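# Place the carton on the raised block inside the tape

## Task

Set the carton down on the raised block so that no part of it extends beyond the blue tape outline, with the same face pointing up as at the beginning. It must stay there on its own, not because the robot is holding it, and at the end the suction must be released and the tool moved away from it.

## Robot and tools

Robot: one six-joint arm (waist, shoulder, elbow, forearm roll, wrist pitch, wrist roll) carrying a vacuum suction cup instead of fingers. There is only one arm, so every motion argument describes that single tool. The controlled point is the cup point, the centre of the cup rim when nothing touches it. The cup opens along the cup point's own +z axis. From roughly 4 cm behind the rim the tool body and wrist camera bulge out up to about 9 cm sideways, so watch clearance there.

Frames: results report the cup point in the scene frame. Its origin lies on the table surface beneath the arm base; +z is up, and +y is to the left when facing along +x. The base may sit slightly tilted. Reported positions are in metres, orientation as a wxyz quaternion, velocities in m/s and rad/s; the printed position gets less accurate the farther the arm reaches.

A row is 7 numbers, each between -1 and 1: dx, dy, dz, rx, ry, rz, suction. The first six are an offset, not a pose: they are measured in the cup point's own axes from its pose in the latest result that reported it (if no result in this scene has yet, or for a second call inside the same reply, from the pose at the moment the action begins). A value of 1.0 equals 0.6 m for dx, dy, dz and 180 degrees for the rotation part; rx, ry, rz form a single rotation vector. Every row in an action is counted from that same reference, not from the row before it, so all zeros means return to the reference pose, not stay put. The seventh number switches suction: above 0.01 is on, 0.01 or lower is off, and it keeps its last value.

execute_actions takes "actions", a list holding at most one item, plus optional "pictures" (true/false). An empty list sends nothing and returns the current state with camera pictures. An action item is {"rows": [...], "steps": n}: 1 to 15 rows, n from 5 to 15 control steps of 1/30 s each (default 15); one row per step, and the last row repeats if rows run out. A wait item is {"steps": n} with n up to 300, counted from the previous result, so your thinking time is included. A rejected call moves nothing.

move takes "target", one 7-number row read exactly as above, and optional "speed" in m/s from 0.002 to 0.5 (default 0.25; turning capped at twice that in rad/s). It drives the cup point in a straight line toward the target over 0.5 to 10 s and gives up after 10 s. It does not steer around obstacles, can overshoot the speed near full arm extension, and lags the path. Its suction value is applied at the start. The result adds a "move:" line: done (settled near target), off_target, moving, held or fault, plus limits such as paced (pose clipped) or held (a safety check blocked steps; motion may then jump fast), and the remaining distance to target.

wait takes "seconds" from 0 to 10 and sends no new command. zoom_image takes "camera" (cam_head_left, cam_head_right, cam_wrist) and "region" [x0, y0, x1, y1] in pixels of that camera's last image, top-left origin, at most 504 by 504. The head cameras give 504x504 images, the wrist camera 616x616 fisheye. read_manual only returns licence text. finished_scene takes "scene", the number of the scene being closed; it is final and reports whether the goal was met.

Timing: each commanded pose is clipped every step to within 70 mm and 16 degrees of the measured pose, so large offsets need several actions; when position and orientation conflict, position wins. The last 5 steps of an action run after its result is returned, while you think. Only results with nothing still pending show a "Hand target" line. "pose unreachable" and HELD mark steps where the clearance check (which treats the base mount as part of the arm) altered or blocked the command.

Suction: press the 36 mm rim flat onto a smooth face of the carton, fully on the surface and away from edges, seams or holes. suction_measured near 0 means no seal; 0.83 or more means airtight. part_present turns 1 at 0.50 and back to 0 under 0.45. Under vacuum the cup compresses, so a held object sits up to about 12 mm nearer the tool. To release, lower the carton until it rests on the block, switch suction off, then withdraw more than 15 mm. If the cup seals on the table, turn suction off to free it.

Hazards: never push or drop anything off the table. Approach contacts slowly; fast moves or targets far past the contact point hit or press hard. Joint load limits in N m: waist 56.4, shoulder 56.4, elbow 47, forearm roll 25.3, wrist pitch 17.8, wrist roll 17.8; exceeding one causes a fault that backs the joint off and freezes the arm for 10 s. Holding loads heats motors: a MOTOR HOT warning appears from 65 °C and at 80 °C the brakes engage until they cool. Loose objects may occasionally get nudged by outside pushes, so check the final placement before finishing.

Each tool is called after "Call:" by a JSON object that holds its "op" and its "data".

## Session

Call:
{"op": "execute_actions", "data": {"actions": []}}

Scene clock: 0.00 s of 5000.00 s.
end_effector_position=(+0.5991, -0.0271, +0.3364) suction_measured=0.01 part_present=0 end_effector_quat_wxyz=(-0.001, +0.022, +1.000, +0.001) end_effector_velocity=(+0.000, -0.000, +0.001) end_effector_angular_velocity=(+0.000, -0.000, -0.001)
Joint positions: [-0.    -0.535 -1.292  0.002 -0.759 -1.574]
Joint velocities: [-0.    -0.    -0.002  0.    -0.001  0.001]
Joint torques (N m, as the arm reports them, + toward a larger angle): no reading
Motor temperatures (°C, as the motors report them): [27 30 28 29 35 31]
Hand target: +0.599, -0.027, +0.336; -0.001, +0.022, +1.000, +0.001

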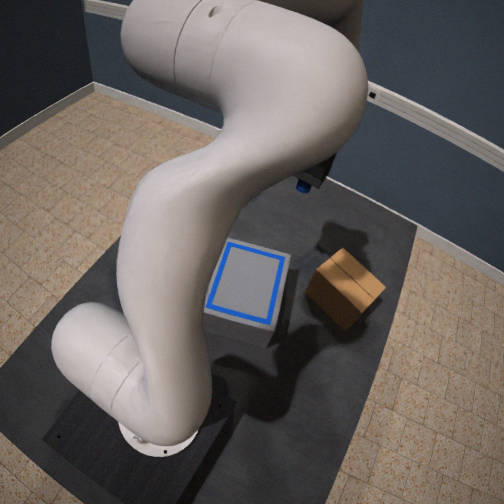

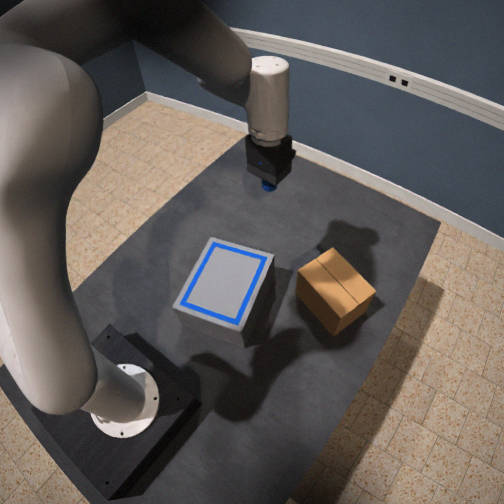

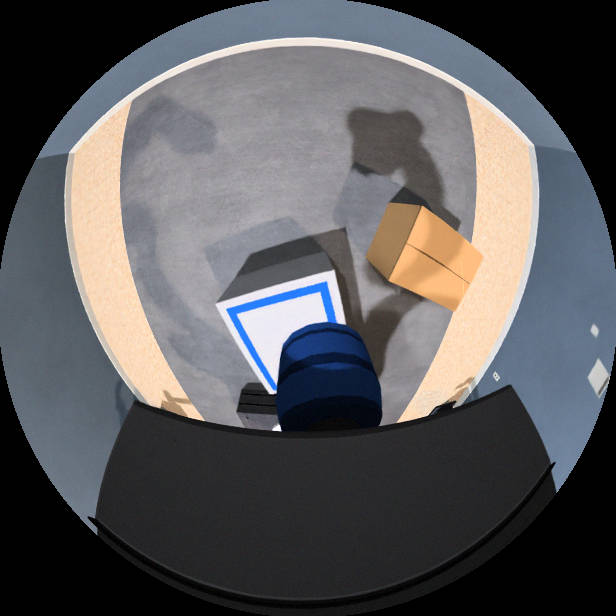

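Call:
{"op": "zoom_image", "data": {"camera": "cam_wrist", "region": [200,170,500,420]}}

Region (200, 170, 500, 420) of cam_wrist's 616x616 image, scaled by 1.680, with more detail than that image has.

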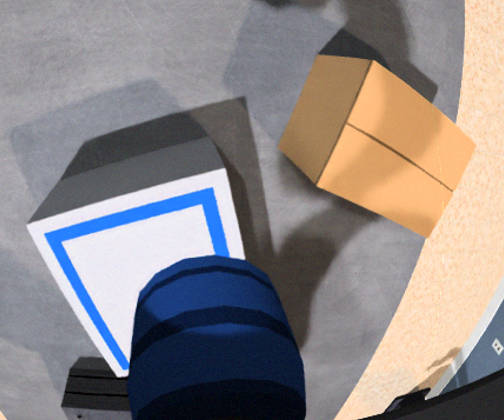

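Call:
{"op": "move", "data": {"target": [-0.015,-0.405,0.27,0,0,0.1,0], "speed": 0.3}}

Scene clock: 2.43 s of 5000.00 s.
end_effector_position=(+0.5967, -0.2699, +0.1745) suction_measured=0.01 part_present=0 end_effector_quat_wxyz=(-0.001, +0.178, +0.984, +0.001) end_effector_velocity=(-0.001, -0.001, -0.003) end_effector_angular_velocity=(+0.001, +0.004, +0.001)
Joint positions: [-0.379 -0.884 -1.446  0.002 -0.564 -1.64 ]
Joint velocities: [-0.002 -0.005 -0.001 -0.001 -0.    -0.002]
Joint torques (N m, as the arm reports them, + toward a larger angle): [ -4.67  59.09 -13.82  -2.    -0.23  -0.27]
Motor temperatures (°C, as the motors report them): [27 30 28 29 35 31]
Hand target: +0.597, -0.270, +0.174; -0.001, +0.178, +0.984, +0.001
Off the commanded pose: 0.001 m, 0 deg.
Kept back: nothing.
move: done

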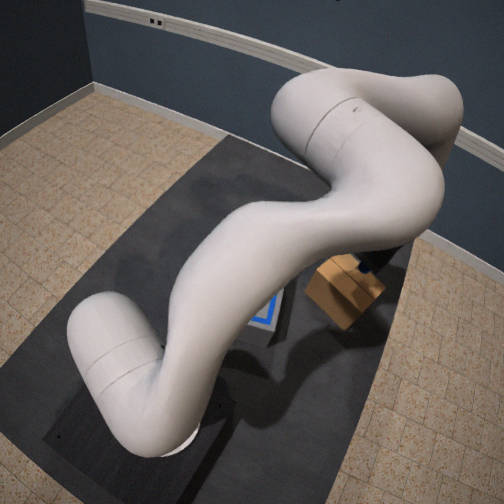

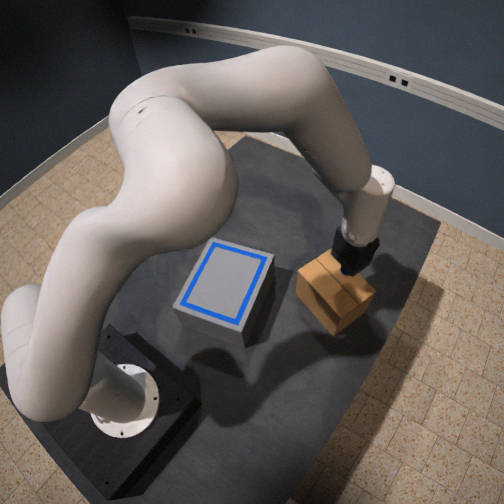

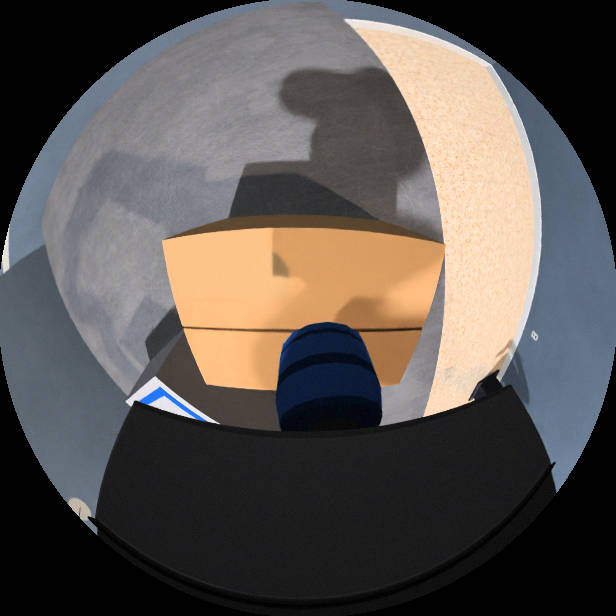

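Call:
{"op": "move", "data": {"target": [-0.013,0.01,0.065,0,0,0,0], "speed": 0.12}}

Call:
{"op": "move", "data": {"target": [0,0,0.028,0,0,0,1], "speed": 0.03}}

Scene clock: 3.50 s of 5000.00 s.
end_effector_position=(+0.6060, -0.2671, +0.1358) suction_measured=0.01 part_present=0 end_effector_quat_wxyz=(-0.001, +0.178, +0.984, +0.001) end_effector_velocity=(+0.000, +0.001, -0.003) end_effector_angular_velocity=(+0.001, +0.001, -0.001)
Joint positions: [-0.37  -0.964 -1.486  0.002 -0.524 -1.63 ]
Joint velocities: [ 0.001 -0.005 -0.002  0.001  0.002  0.   ]
Joint torques (N m, as the arm reports them, + toward a larger angle): [ -5.81  65.54 -14.4   -1.29  -0.36  -0.02]
Motor temperatures (°C, as the motors report them): [27 30 28 29 35 31]
Hand target: +0.606, -0.267, +0.135; -0.001, +0.178, +0.984, +0.001
Off the commanded pose: 0.000 m, 0 deg.
Kept back: nothing.
move: done

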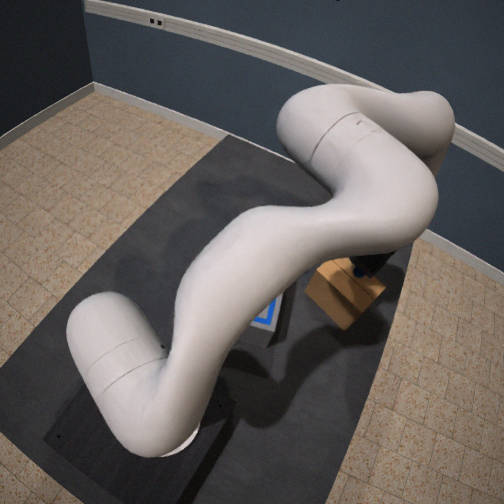

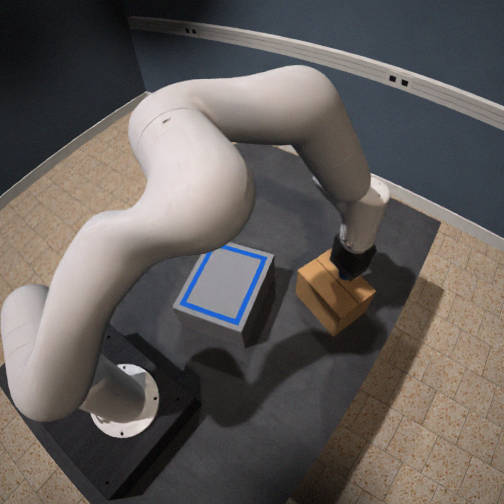

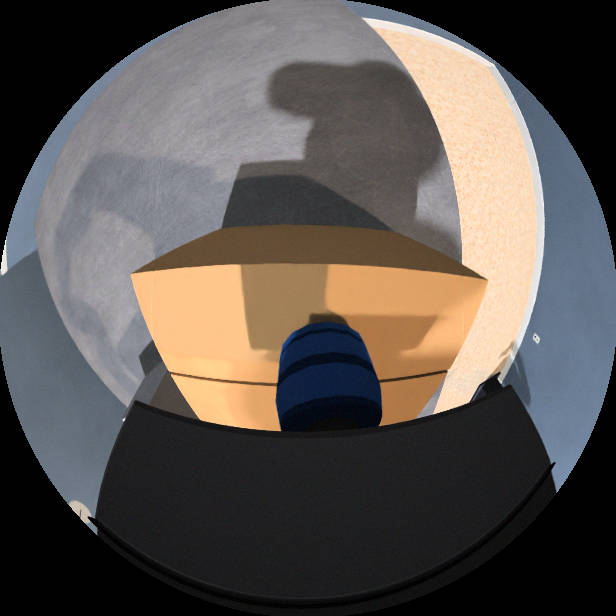

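Scene clock: 4.37 s of 5000.00 s.
end_effector_position=(+0.6060, -0.2671, +0.1192) suction_measured=0.94 part_present=1 end_effector_quat_wxyz=(-0.001, +0.178, +0.984, +0.001) end_effector_velocity=(+0.001, -0.001, -0.000) end_effector_angular_velocity=(-0.001, -0.003, -0.002)
Joint positions: [-0.37  -0.993 -1.494  0.002 -0.503 -1.63 ]
Joint velocities: [-0.001 -0.002 -0.002  0.001  0.003  0.   ]
Joint torques (N m, as the arm reports them, + toward a larger angle): [ -2.51  63.39 -14.62  -1.62  -0.62   0.24]
Motor temperatures (°C, as the motors report them): [27 30 28 29 35 31]
Hand target: +0.606, -0.267, +0.119; -0.001, +0.178, +0.984, +0.001
Off the commanded pose: 0.000 m, 0 deg.
Kept back: nothing.
move: done

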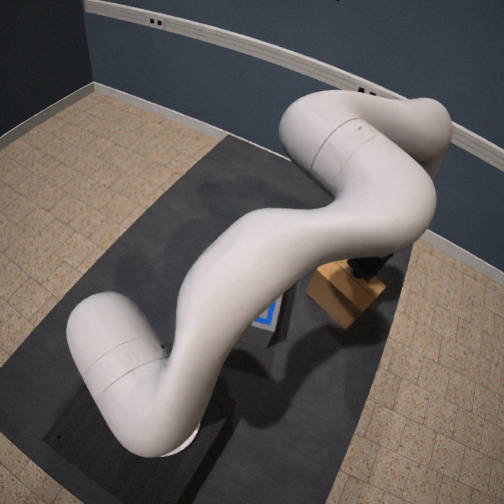

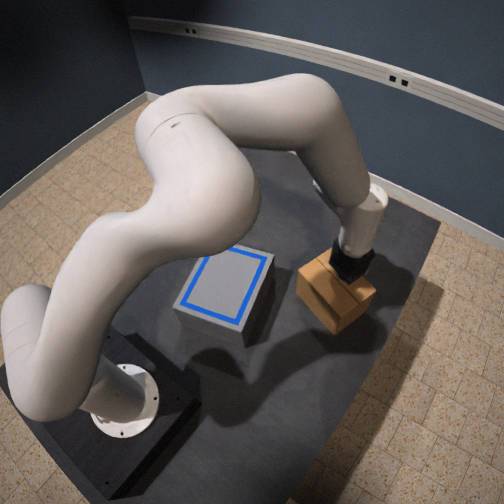

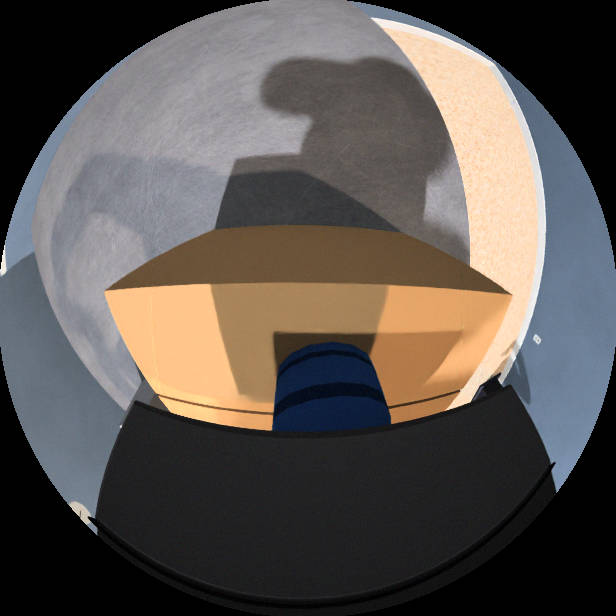

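Call:
{"op": "move", "data": {"target": [0,0,-0.25,0,0,0,1], "speed": 0.18}}

Call:
{"op": "move", "data": {"target": [0.428,0.278,0,0,0,0.312,1], "speed": 0.28}}

Call:
{"op": "zoom_image", "data": {"camera": "cam_wrist", "region": [150,150,470,280]}}

Scene clock: 5.93 s of 5000.00 s.
end_effector_position=(+0.6062, -0.2671, +0.2688) suction_measured=0.95 part_present=1 end_effector_quat_wxyz=(-0.001, +0.178, +0.984, +0.001) end_effector_velocity=(+0.002, -0.000, +0.004) end_effector_angular_velocity=(-0.003, -0.005, +0.002)
Joint positions: [-0.37  -0.762 -1.483  0.002 -0.723 -1.63 ]
Joint velocities: [ 0.001  0.003 -0.004 -0.001 -0.002 -0.001]
Joint torques (N m, as the arm reports them, + toward a larger angle): [ -4.5   62.52 -18.54  -1.56  -0.25  -0.03]
Motor temperatures (°C, as the motors report them): [27 30 28 29 35 31]
Hand target: +0.606, -0.267, +0.269; -0.001, +0.178, +0.984, +0.001
Off the commanded pose: 0.001 m, 0 deg.
Kept back: nothing.
move: done

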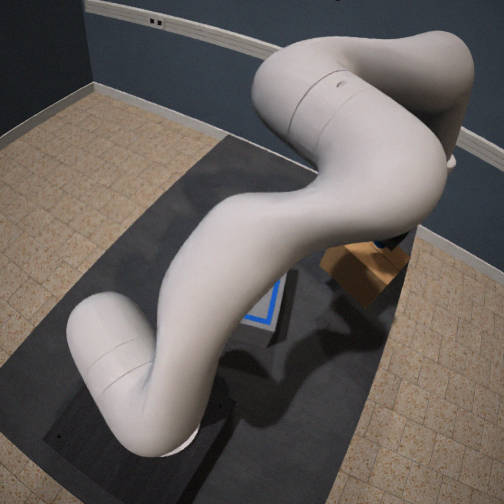

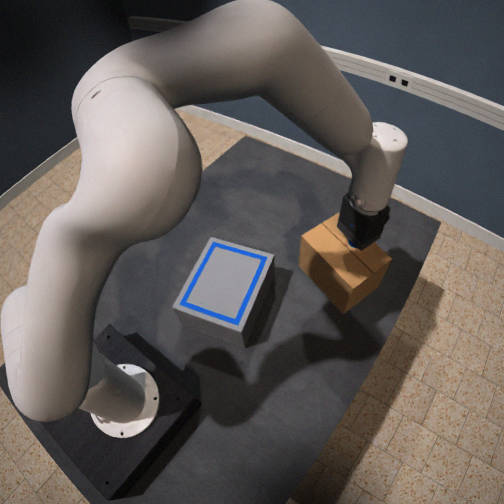

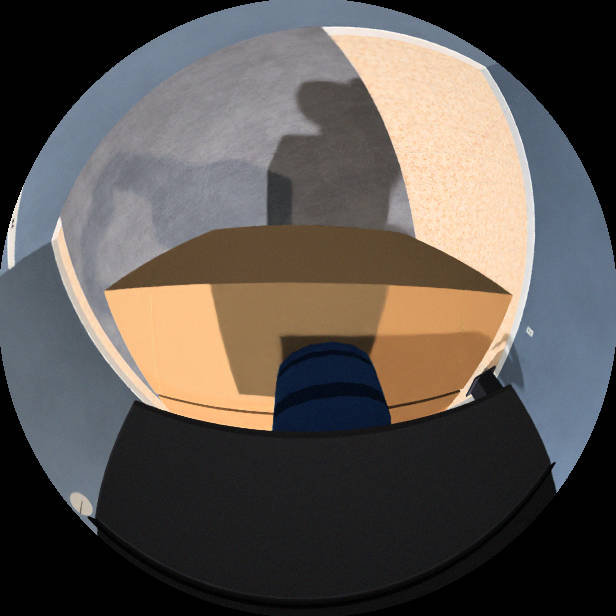

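Scene clock: 8.20 s of 5000.00 s.
end_effector_position=(+0.4247, -0.0210, +0.2694) suction_measured=0.95 part_present=1 end_effector_quat_wxyz=(-0.001, +0.620, +0.784, -0.000) end_effector_velocity=(+0.001, +0.002, +0.001) end_effector_angular_velocity=(-0.007, -0.003, -0.010)
Joint positions: [-0.005 -0.265 -0.726  0.004 -0.463 -0.287]
Joint velocities: [ 0.009  0.003  0.001 -0.015  0.001  0.033]
Joint torques (N m, as the arm reports them, + toward a larger angle): [ -0.17  38.69 -15.54  -1.82  -0.67  -0.3 ]
Motor temperatures (°C, as the motors report them): [27 30 29 29 35 31]
Hand target: +0.424, -0.021, +0.269; -0.001, +0.620, +0.784, -0.000
Off the commanded pose: 0.001 m, 0 deg.
Kept back: nothing.
move: done

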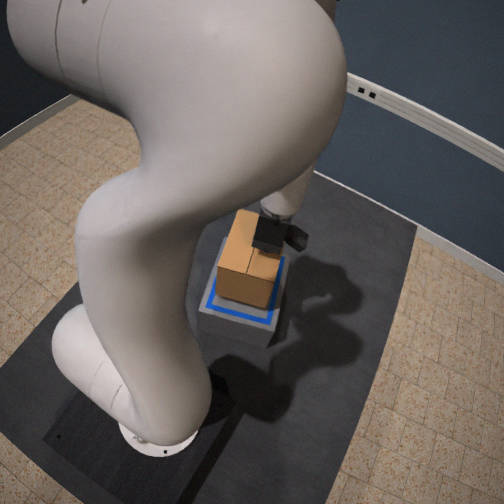

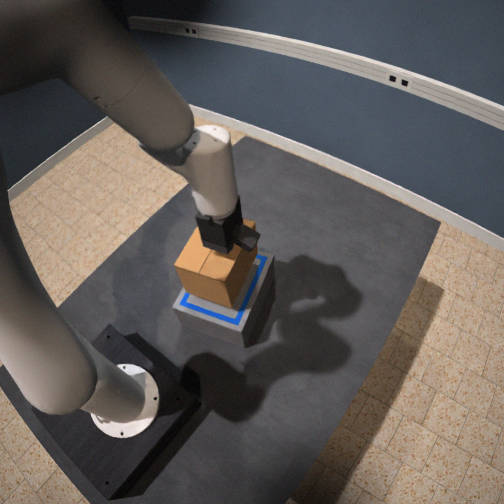

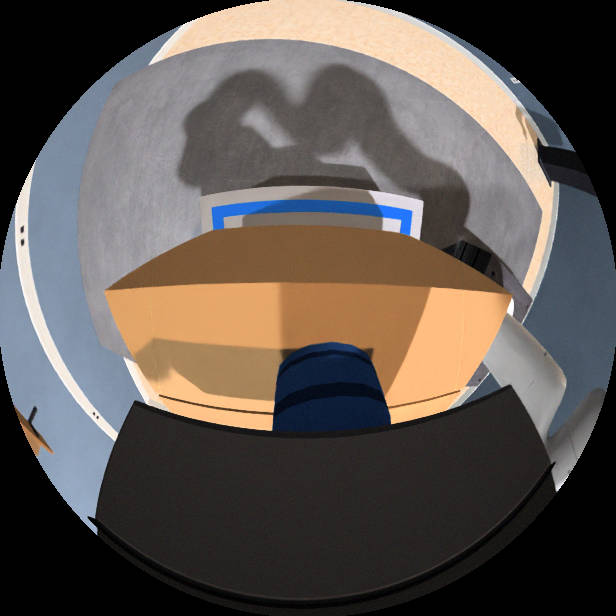

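Region (150, 150, 470, 280) of cam_wrist's 616x616 image, scaled by 1.575, with more detail than that image has; it fills the top 205 rows of this view, and the rest is white.

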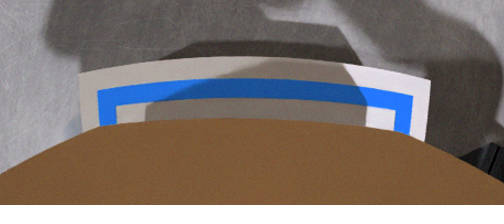

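Call:
{"op": "move", "data": {"target": [-0.007,-0.006,0.041,0,0,0,1], "speed": 0.05}}

Call:
{"op": "zoom_image", "data": {"camera": "cam_wrist", "region": [150,150,470,280]}}

Call:
{"op": "zoom_image", "data": {"camera": "cam_head_left", "region": [180,200,320,350]}}

Scene clock: 9.30 s of 5000.00 s.
end_effector_position=(+0.4221, -0.0259, +0.2450) suction_measured=0.95 part_present=1 end_effector_quat_wxyz=(-0.001, +0.620, +0.784, -0.000) end_effector_velocity=(-0.001, +0.000, -0.002) end_effector_angular_velocity=(+0.000, +0.001, +0.001)
Joint positions: [-0.016 -0.311 -0.711  0.004 -0.402 -0.299]
Joint velocities: [ 0.    -0.004  0.002  0.     0.005 -0.002]
Joint torques (N m, as the arm reports them, + toward a larger angle): [ -1.48  36.61 -13.81  -1.68  -0.54   0.08]
Motor temperatures (°C, as the motors report them): [27 30 29 29 35 31]
Hand target: +0.422, -0.026, +0.245; -0.001, +0.620, +0.784, -0.000
Off the commanded pose: 0.000 m, 0 deg.
Kept back: nothing.
move: done

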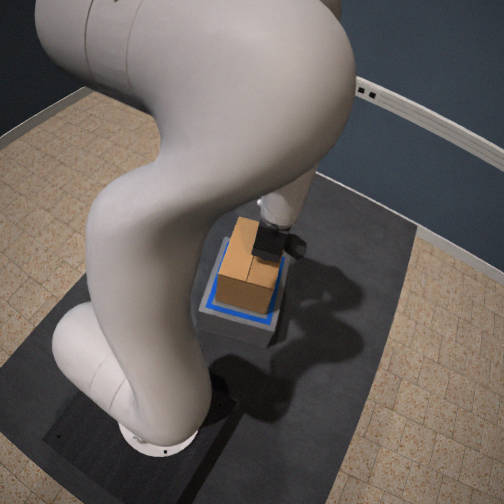

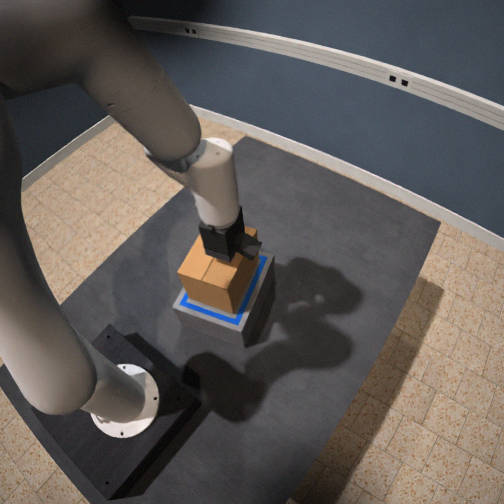

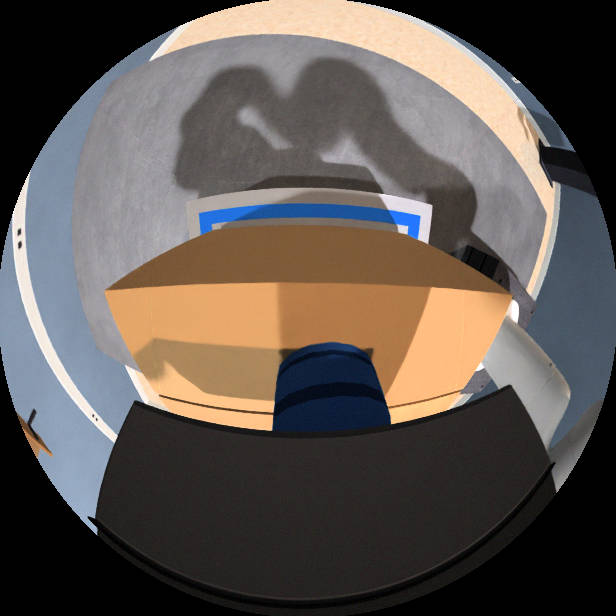

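Region (150, 150, 470, 280) of cam_wrist's 616x616 image, scaled by 1.575, with more detail than that image has; it fills the top 205 rows of this view, and the rest is white.

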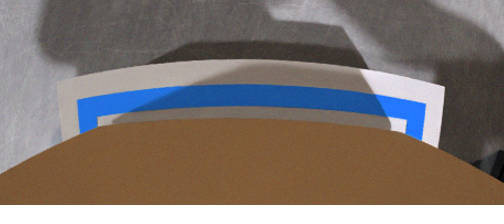

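Region (180, 200, 320, 350) of cam_head_left's 504x504 image, scaled by 3.360, with more detail than that image has; it fills the left 470 columns of this view, and the rest is white.

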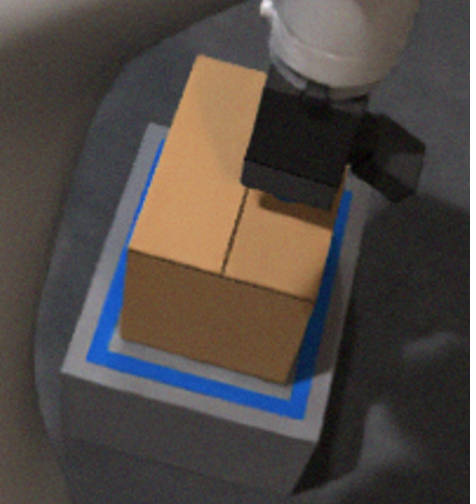

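Call:
{"op": "move", "data": {"target": [0,0,0.012,0,0,0,1], "speed": 0.02}}

Scene clock: 10.23 s of 5000.00 s.
end_effector_position=(+0.4221, -0.0259, +0.2380) suction_measured=0.95 part_present=1 end_effector_quat_wxyz=(-0.001, +0.620, +0.784, -0.000) end_effector_velocity=(+0.001, +0.000, -0.001) end_effector_angular_velocity=(-0.000, -0.003, +0.001)
Joint positions: [-0.016 -0.327 -0.71   0.004 -0.385 -0.299]
Joint velocities: [ 0.001 -0.003 -0.001 -0.     0.006 -0.   ]
Joint torques (N m, as the arm reports them, + toward a larger angle): [ -2.43  39.7  -12.95  -1.94  -0.49  -0.15]
Motor temperatures (°C, as the motors report them): [27 30 29 29 35 31]
Hand target: +0.422, -0.026, +0.238; -0.001, +0.620, +0.784, -0.000
Off the commanded pose: 0.000 m, 0 deg.
Kept back: nothing.
move: done

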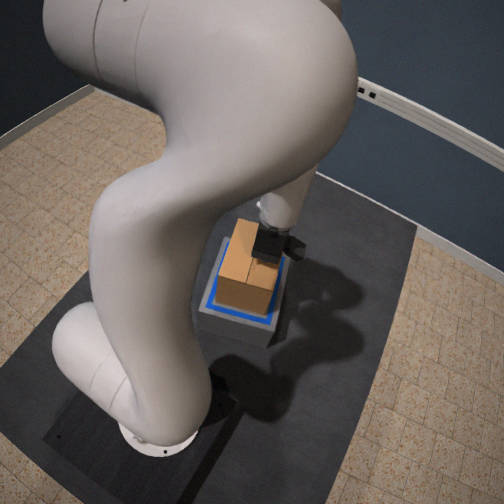

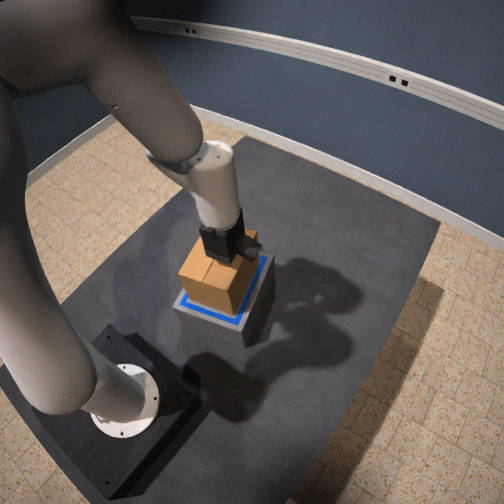

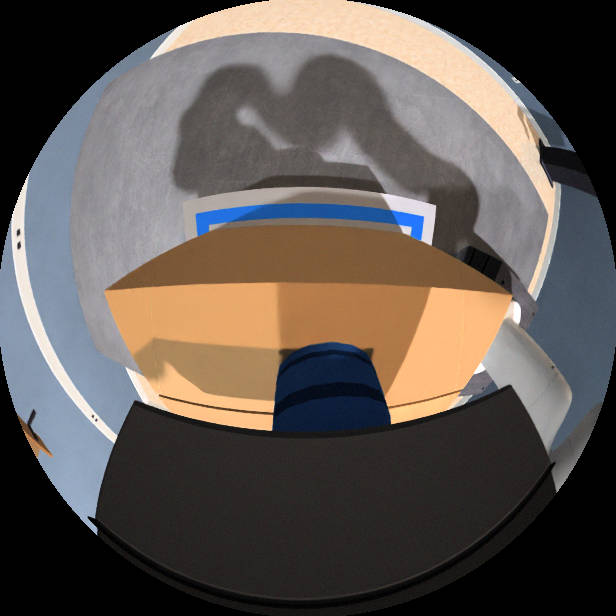

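Within a millimetre or two; lower slightly, release.

Call:
{"op": "execute_actions", "data": {"actions": [{"rows":[[0,0,0.001,0,0,0,1],[0,0,0.0015,0,0,0,1],[0,0,0.002,0,0,0,1],[0,0,0.0025,0,0,0,1],[0,0,0.003,0,0,0,1],[0,0,0.003,0,0,0,1],[0,0,0.003,0,0,0,1],[0,0,0.003,0,0,0,1],[0,0,0.003,0,0,0,0]],"steps":15}]}}

Call:
{"op": "move", "data": {"target": [0,0,-0.15,0,0,0,0], "speed": 0.15}}

Scene clock: 10.70 s of 5000.00 s.
end_effector_position=(+0.4223, -0.0260, +0.2369) suction_measured=0.36 part_present=0 end_effector_quat_wxyz=(-0.001, +0.620, +0.784, -0.000) end_effector_velocity=(-0.001, -0.000, +0.002) end_effector_angular_velocity=(+0.000, +0.006, +0.001)
Joint positions: [-0.016 -0.33  -0.71   0.004 -0.382 -0.299]
Joint velocities: [-0.     0.003 -0.002 -0.001 -0.011 -0.   ]
Joint torques (N m, as the arm reports them, + toward a larger angle): [ -1.66  29.31 -11.92  -0.84   0.98  -0.08]
Motor temperatures (°C, as the motors report them): [27 30 29 29 35 31]
Steps of this call (steps 1 to 4: nothing new was sent; steps 5 to 14: the first 10 steps of this action). Readings (end_effector_position | what the end effector reports):
5: (+0.4221, -0.0259, +0.2378) | suction_measured=0.95 part_present=1
6: (+0.4222, -0.0259, +0.2378) | suction_measured=0.95 part_present=1
8: (+0.4222, -0.0259, +0.2374) | suction_measured=0.95 part_present=1
12: (+0.4223, -0.0260, +0.2368) | suction_measured=0.95 part_present=1
14: the state above

Scene clock: 12.00 s of 5000.00 s.
end_effector_position=(+0.4230, -0.0259, +0.3265) suction_measured=0.01 part_present=0 end_effector_quat_wxyz=(-0.000, +0.620, +0.785, +0.001) end_effector_velocity=(+0.000, +0.000, +0.002) end_effector_angular_velocity=(+0.001, -0.001, -0.001)
Joint positions: [-0.017 -0.153 -0.754  0.003 -0.601 -0.298]
Joint velocities: [-0.     0.005 -0.001  0.002 -0.005 -0.001]
Joint torques (N m, as the arm reports them, + toward a larger angle): [ -4.68  34.41 -14.16  -0.74  -0.7    0.1 ]
Motor temperatures (°C, as the motors report them): [27 30 29 29 35 31]
Hand target: +0.423, -0.026, +0.327; -0.000, +0.620, +0.785, +0.001
Off your previous action's commanded pose: 0.001 m, 0 deg at its last step (step 5 of this call).
Off the commanded pose: 0.000 m, 0 deg.
Kept back: nothing.
move: done

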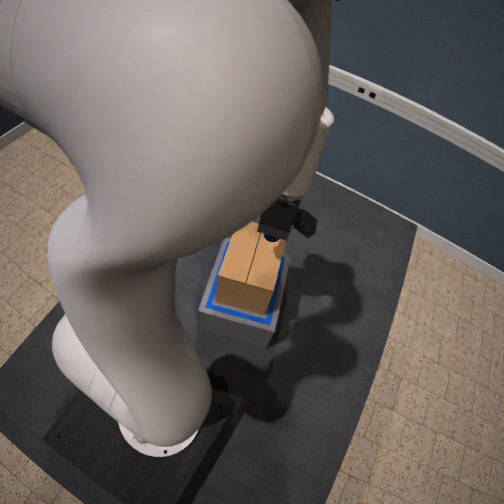

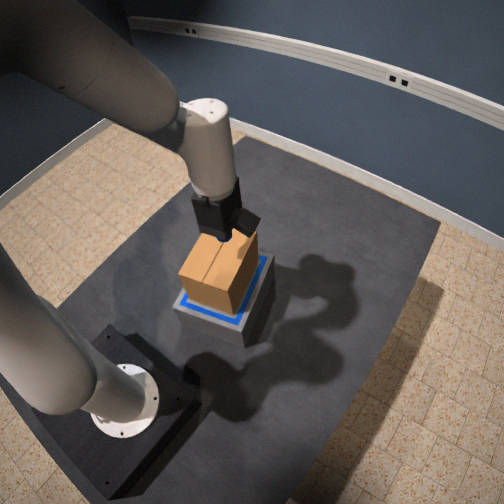

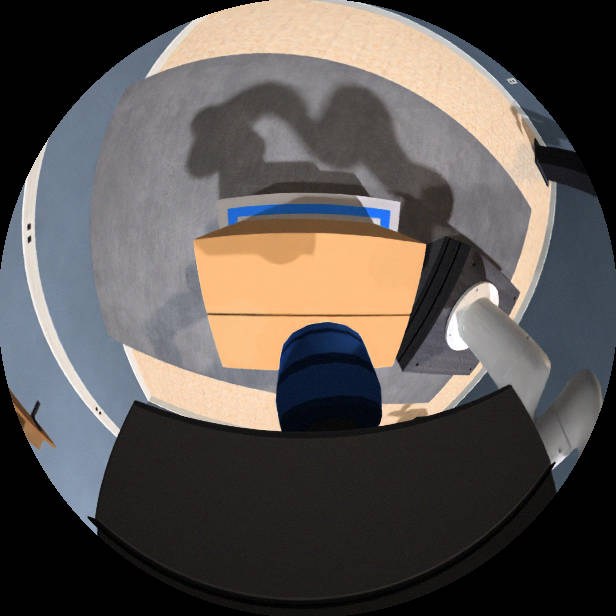

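Call:
{"op": "finished_scene", "data": {"scene": 2}}

The scene is finished: the task was done.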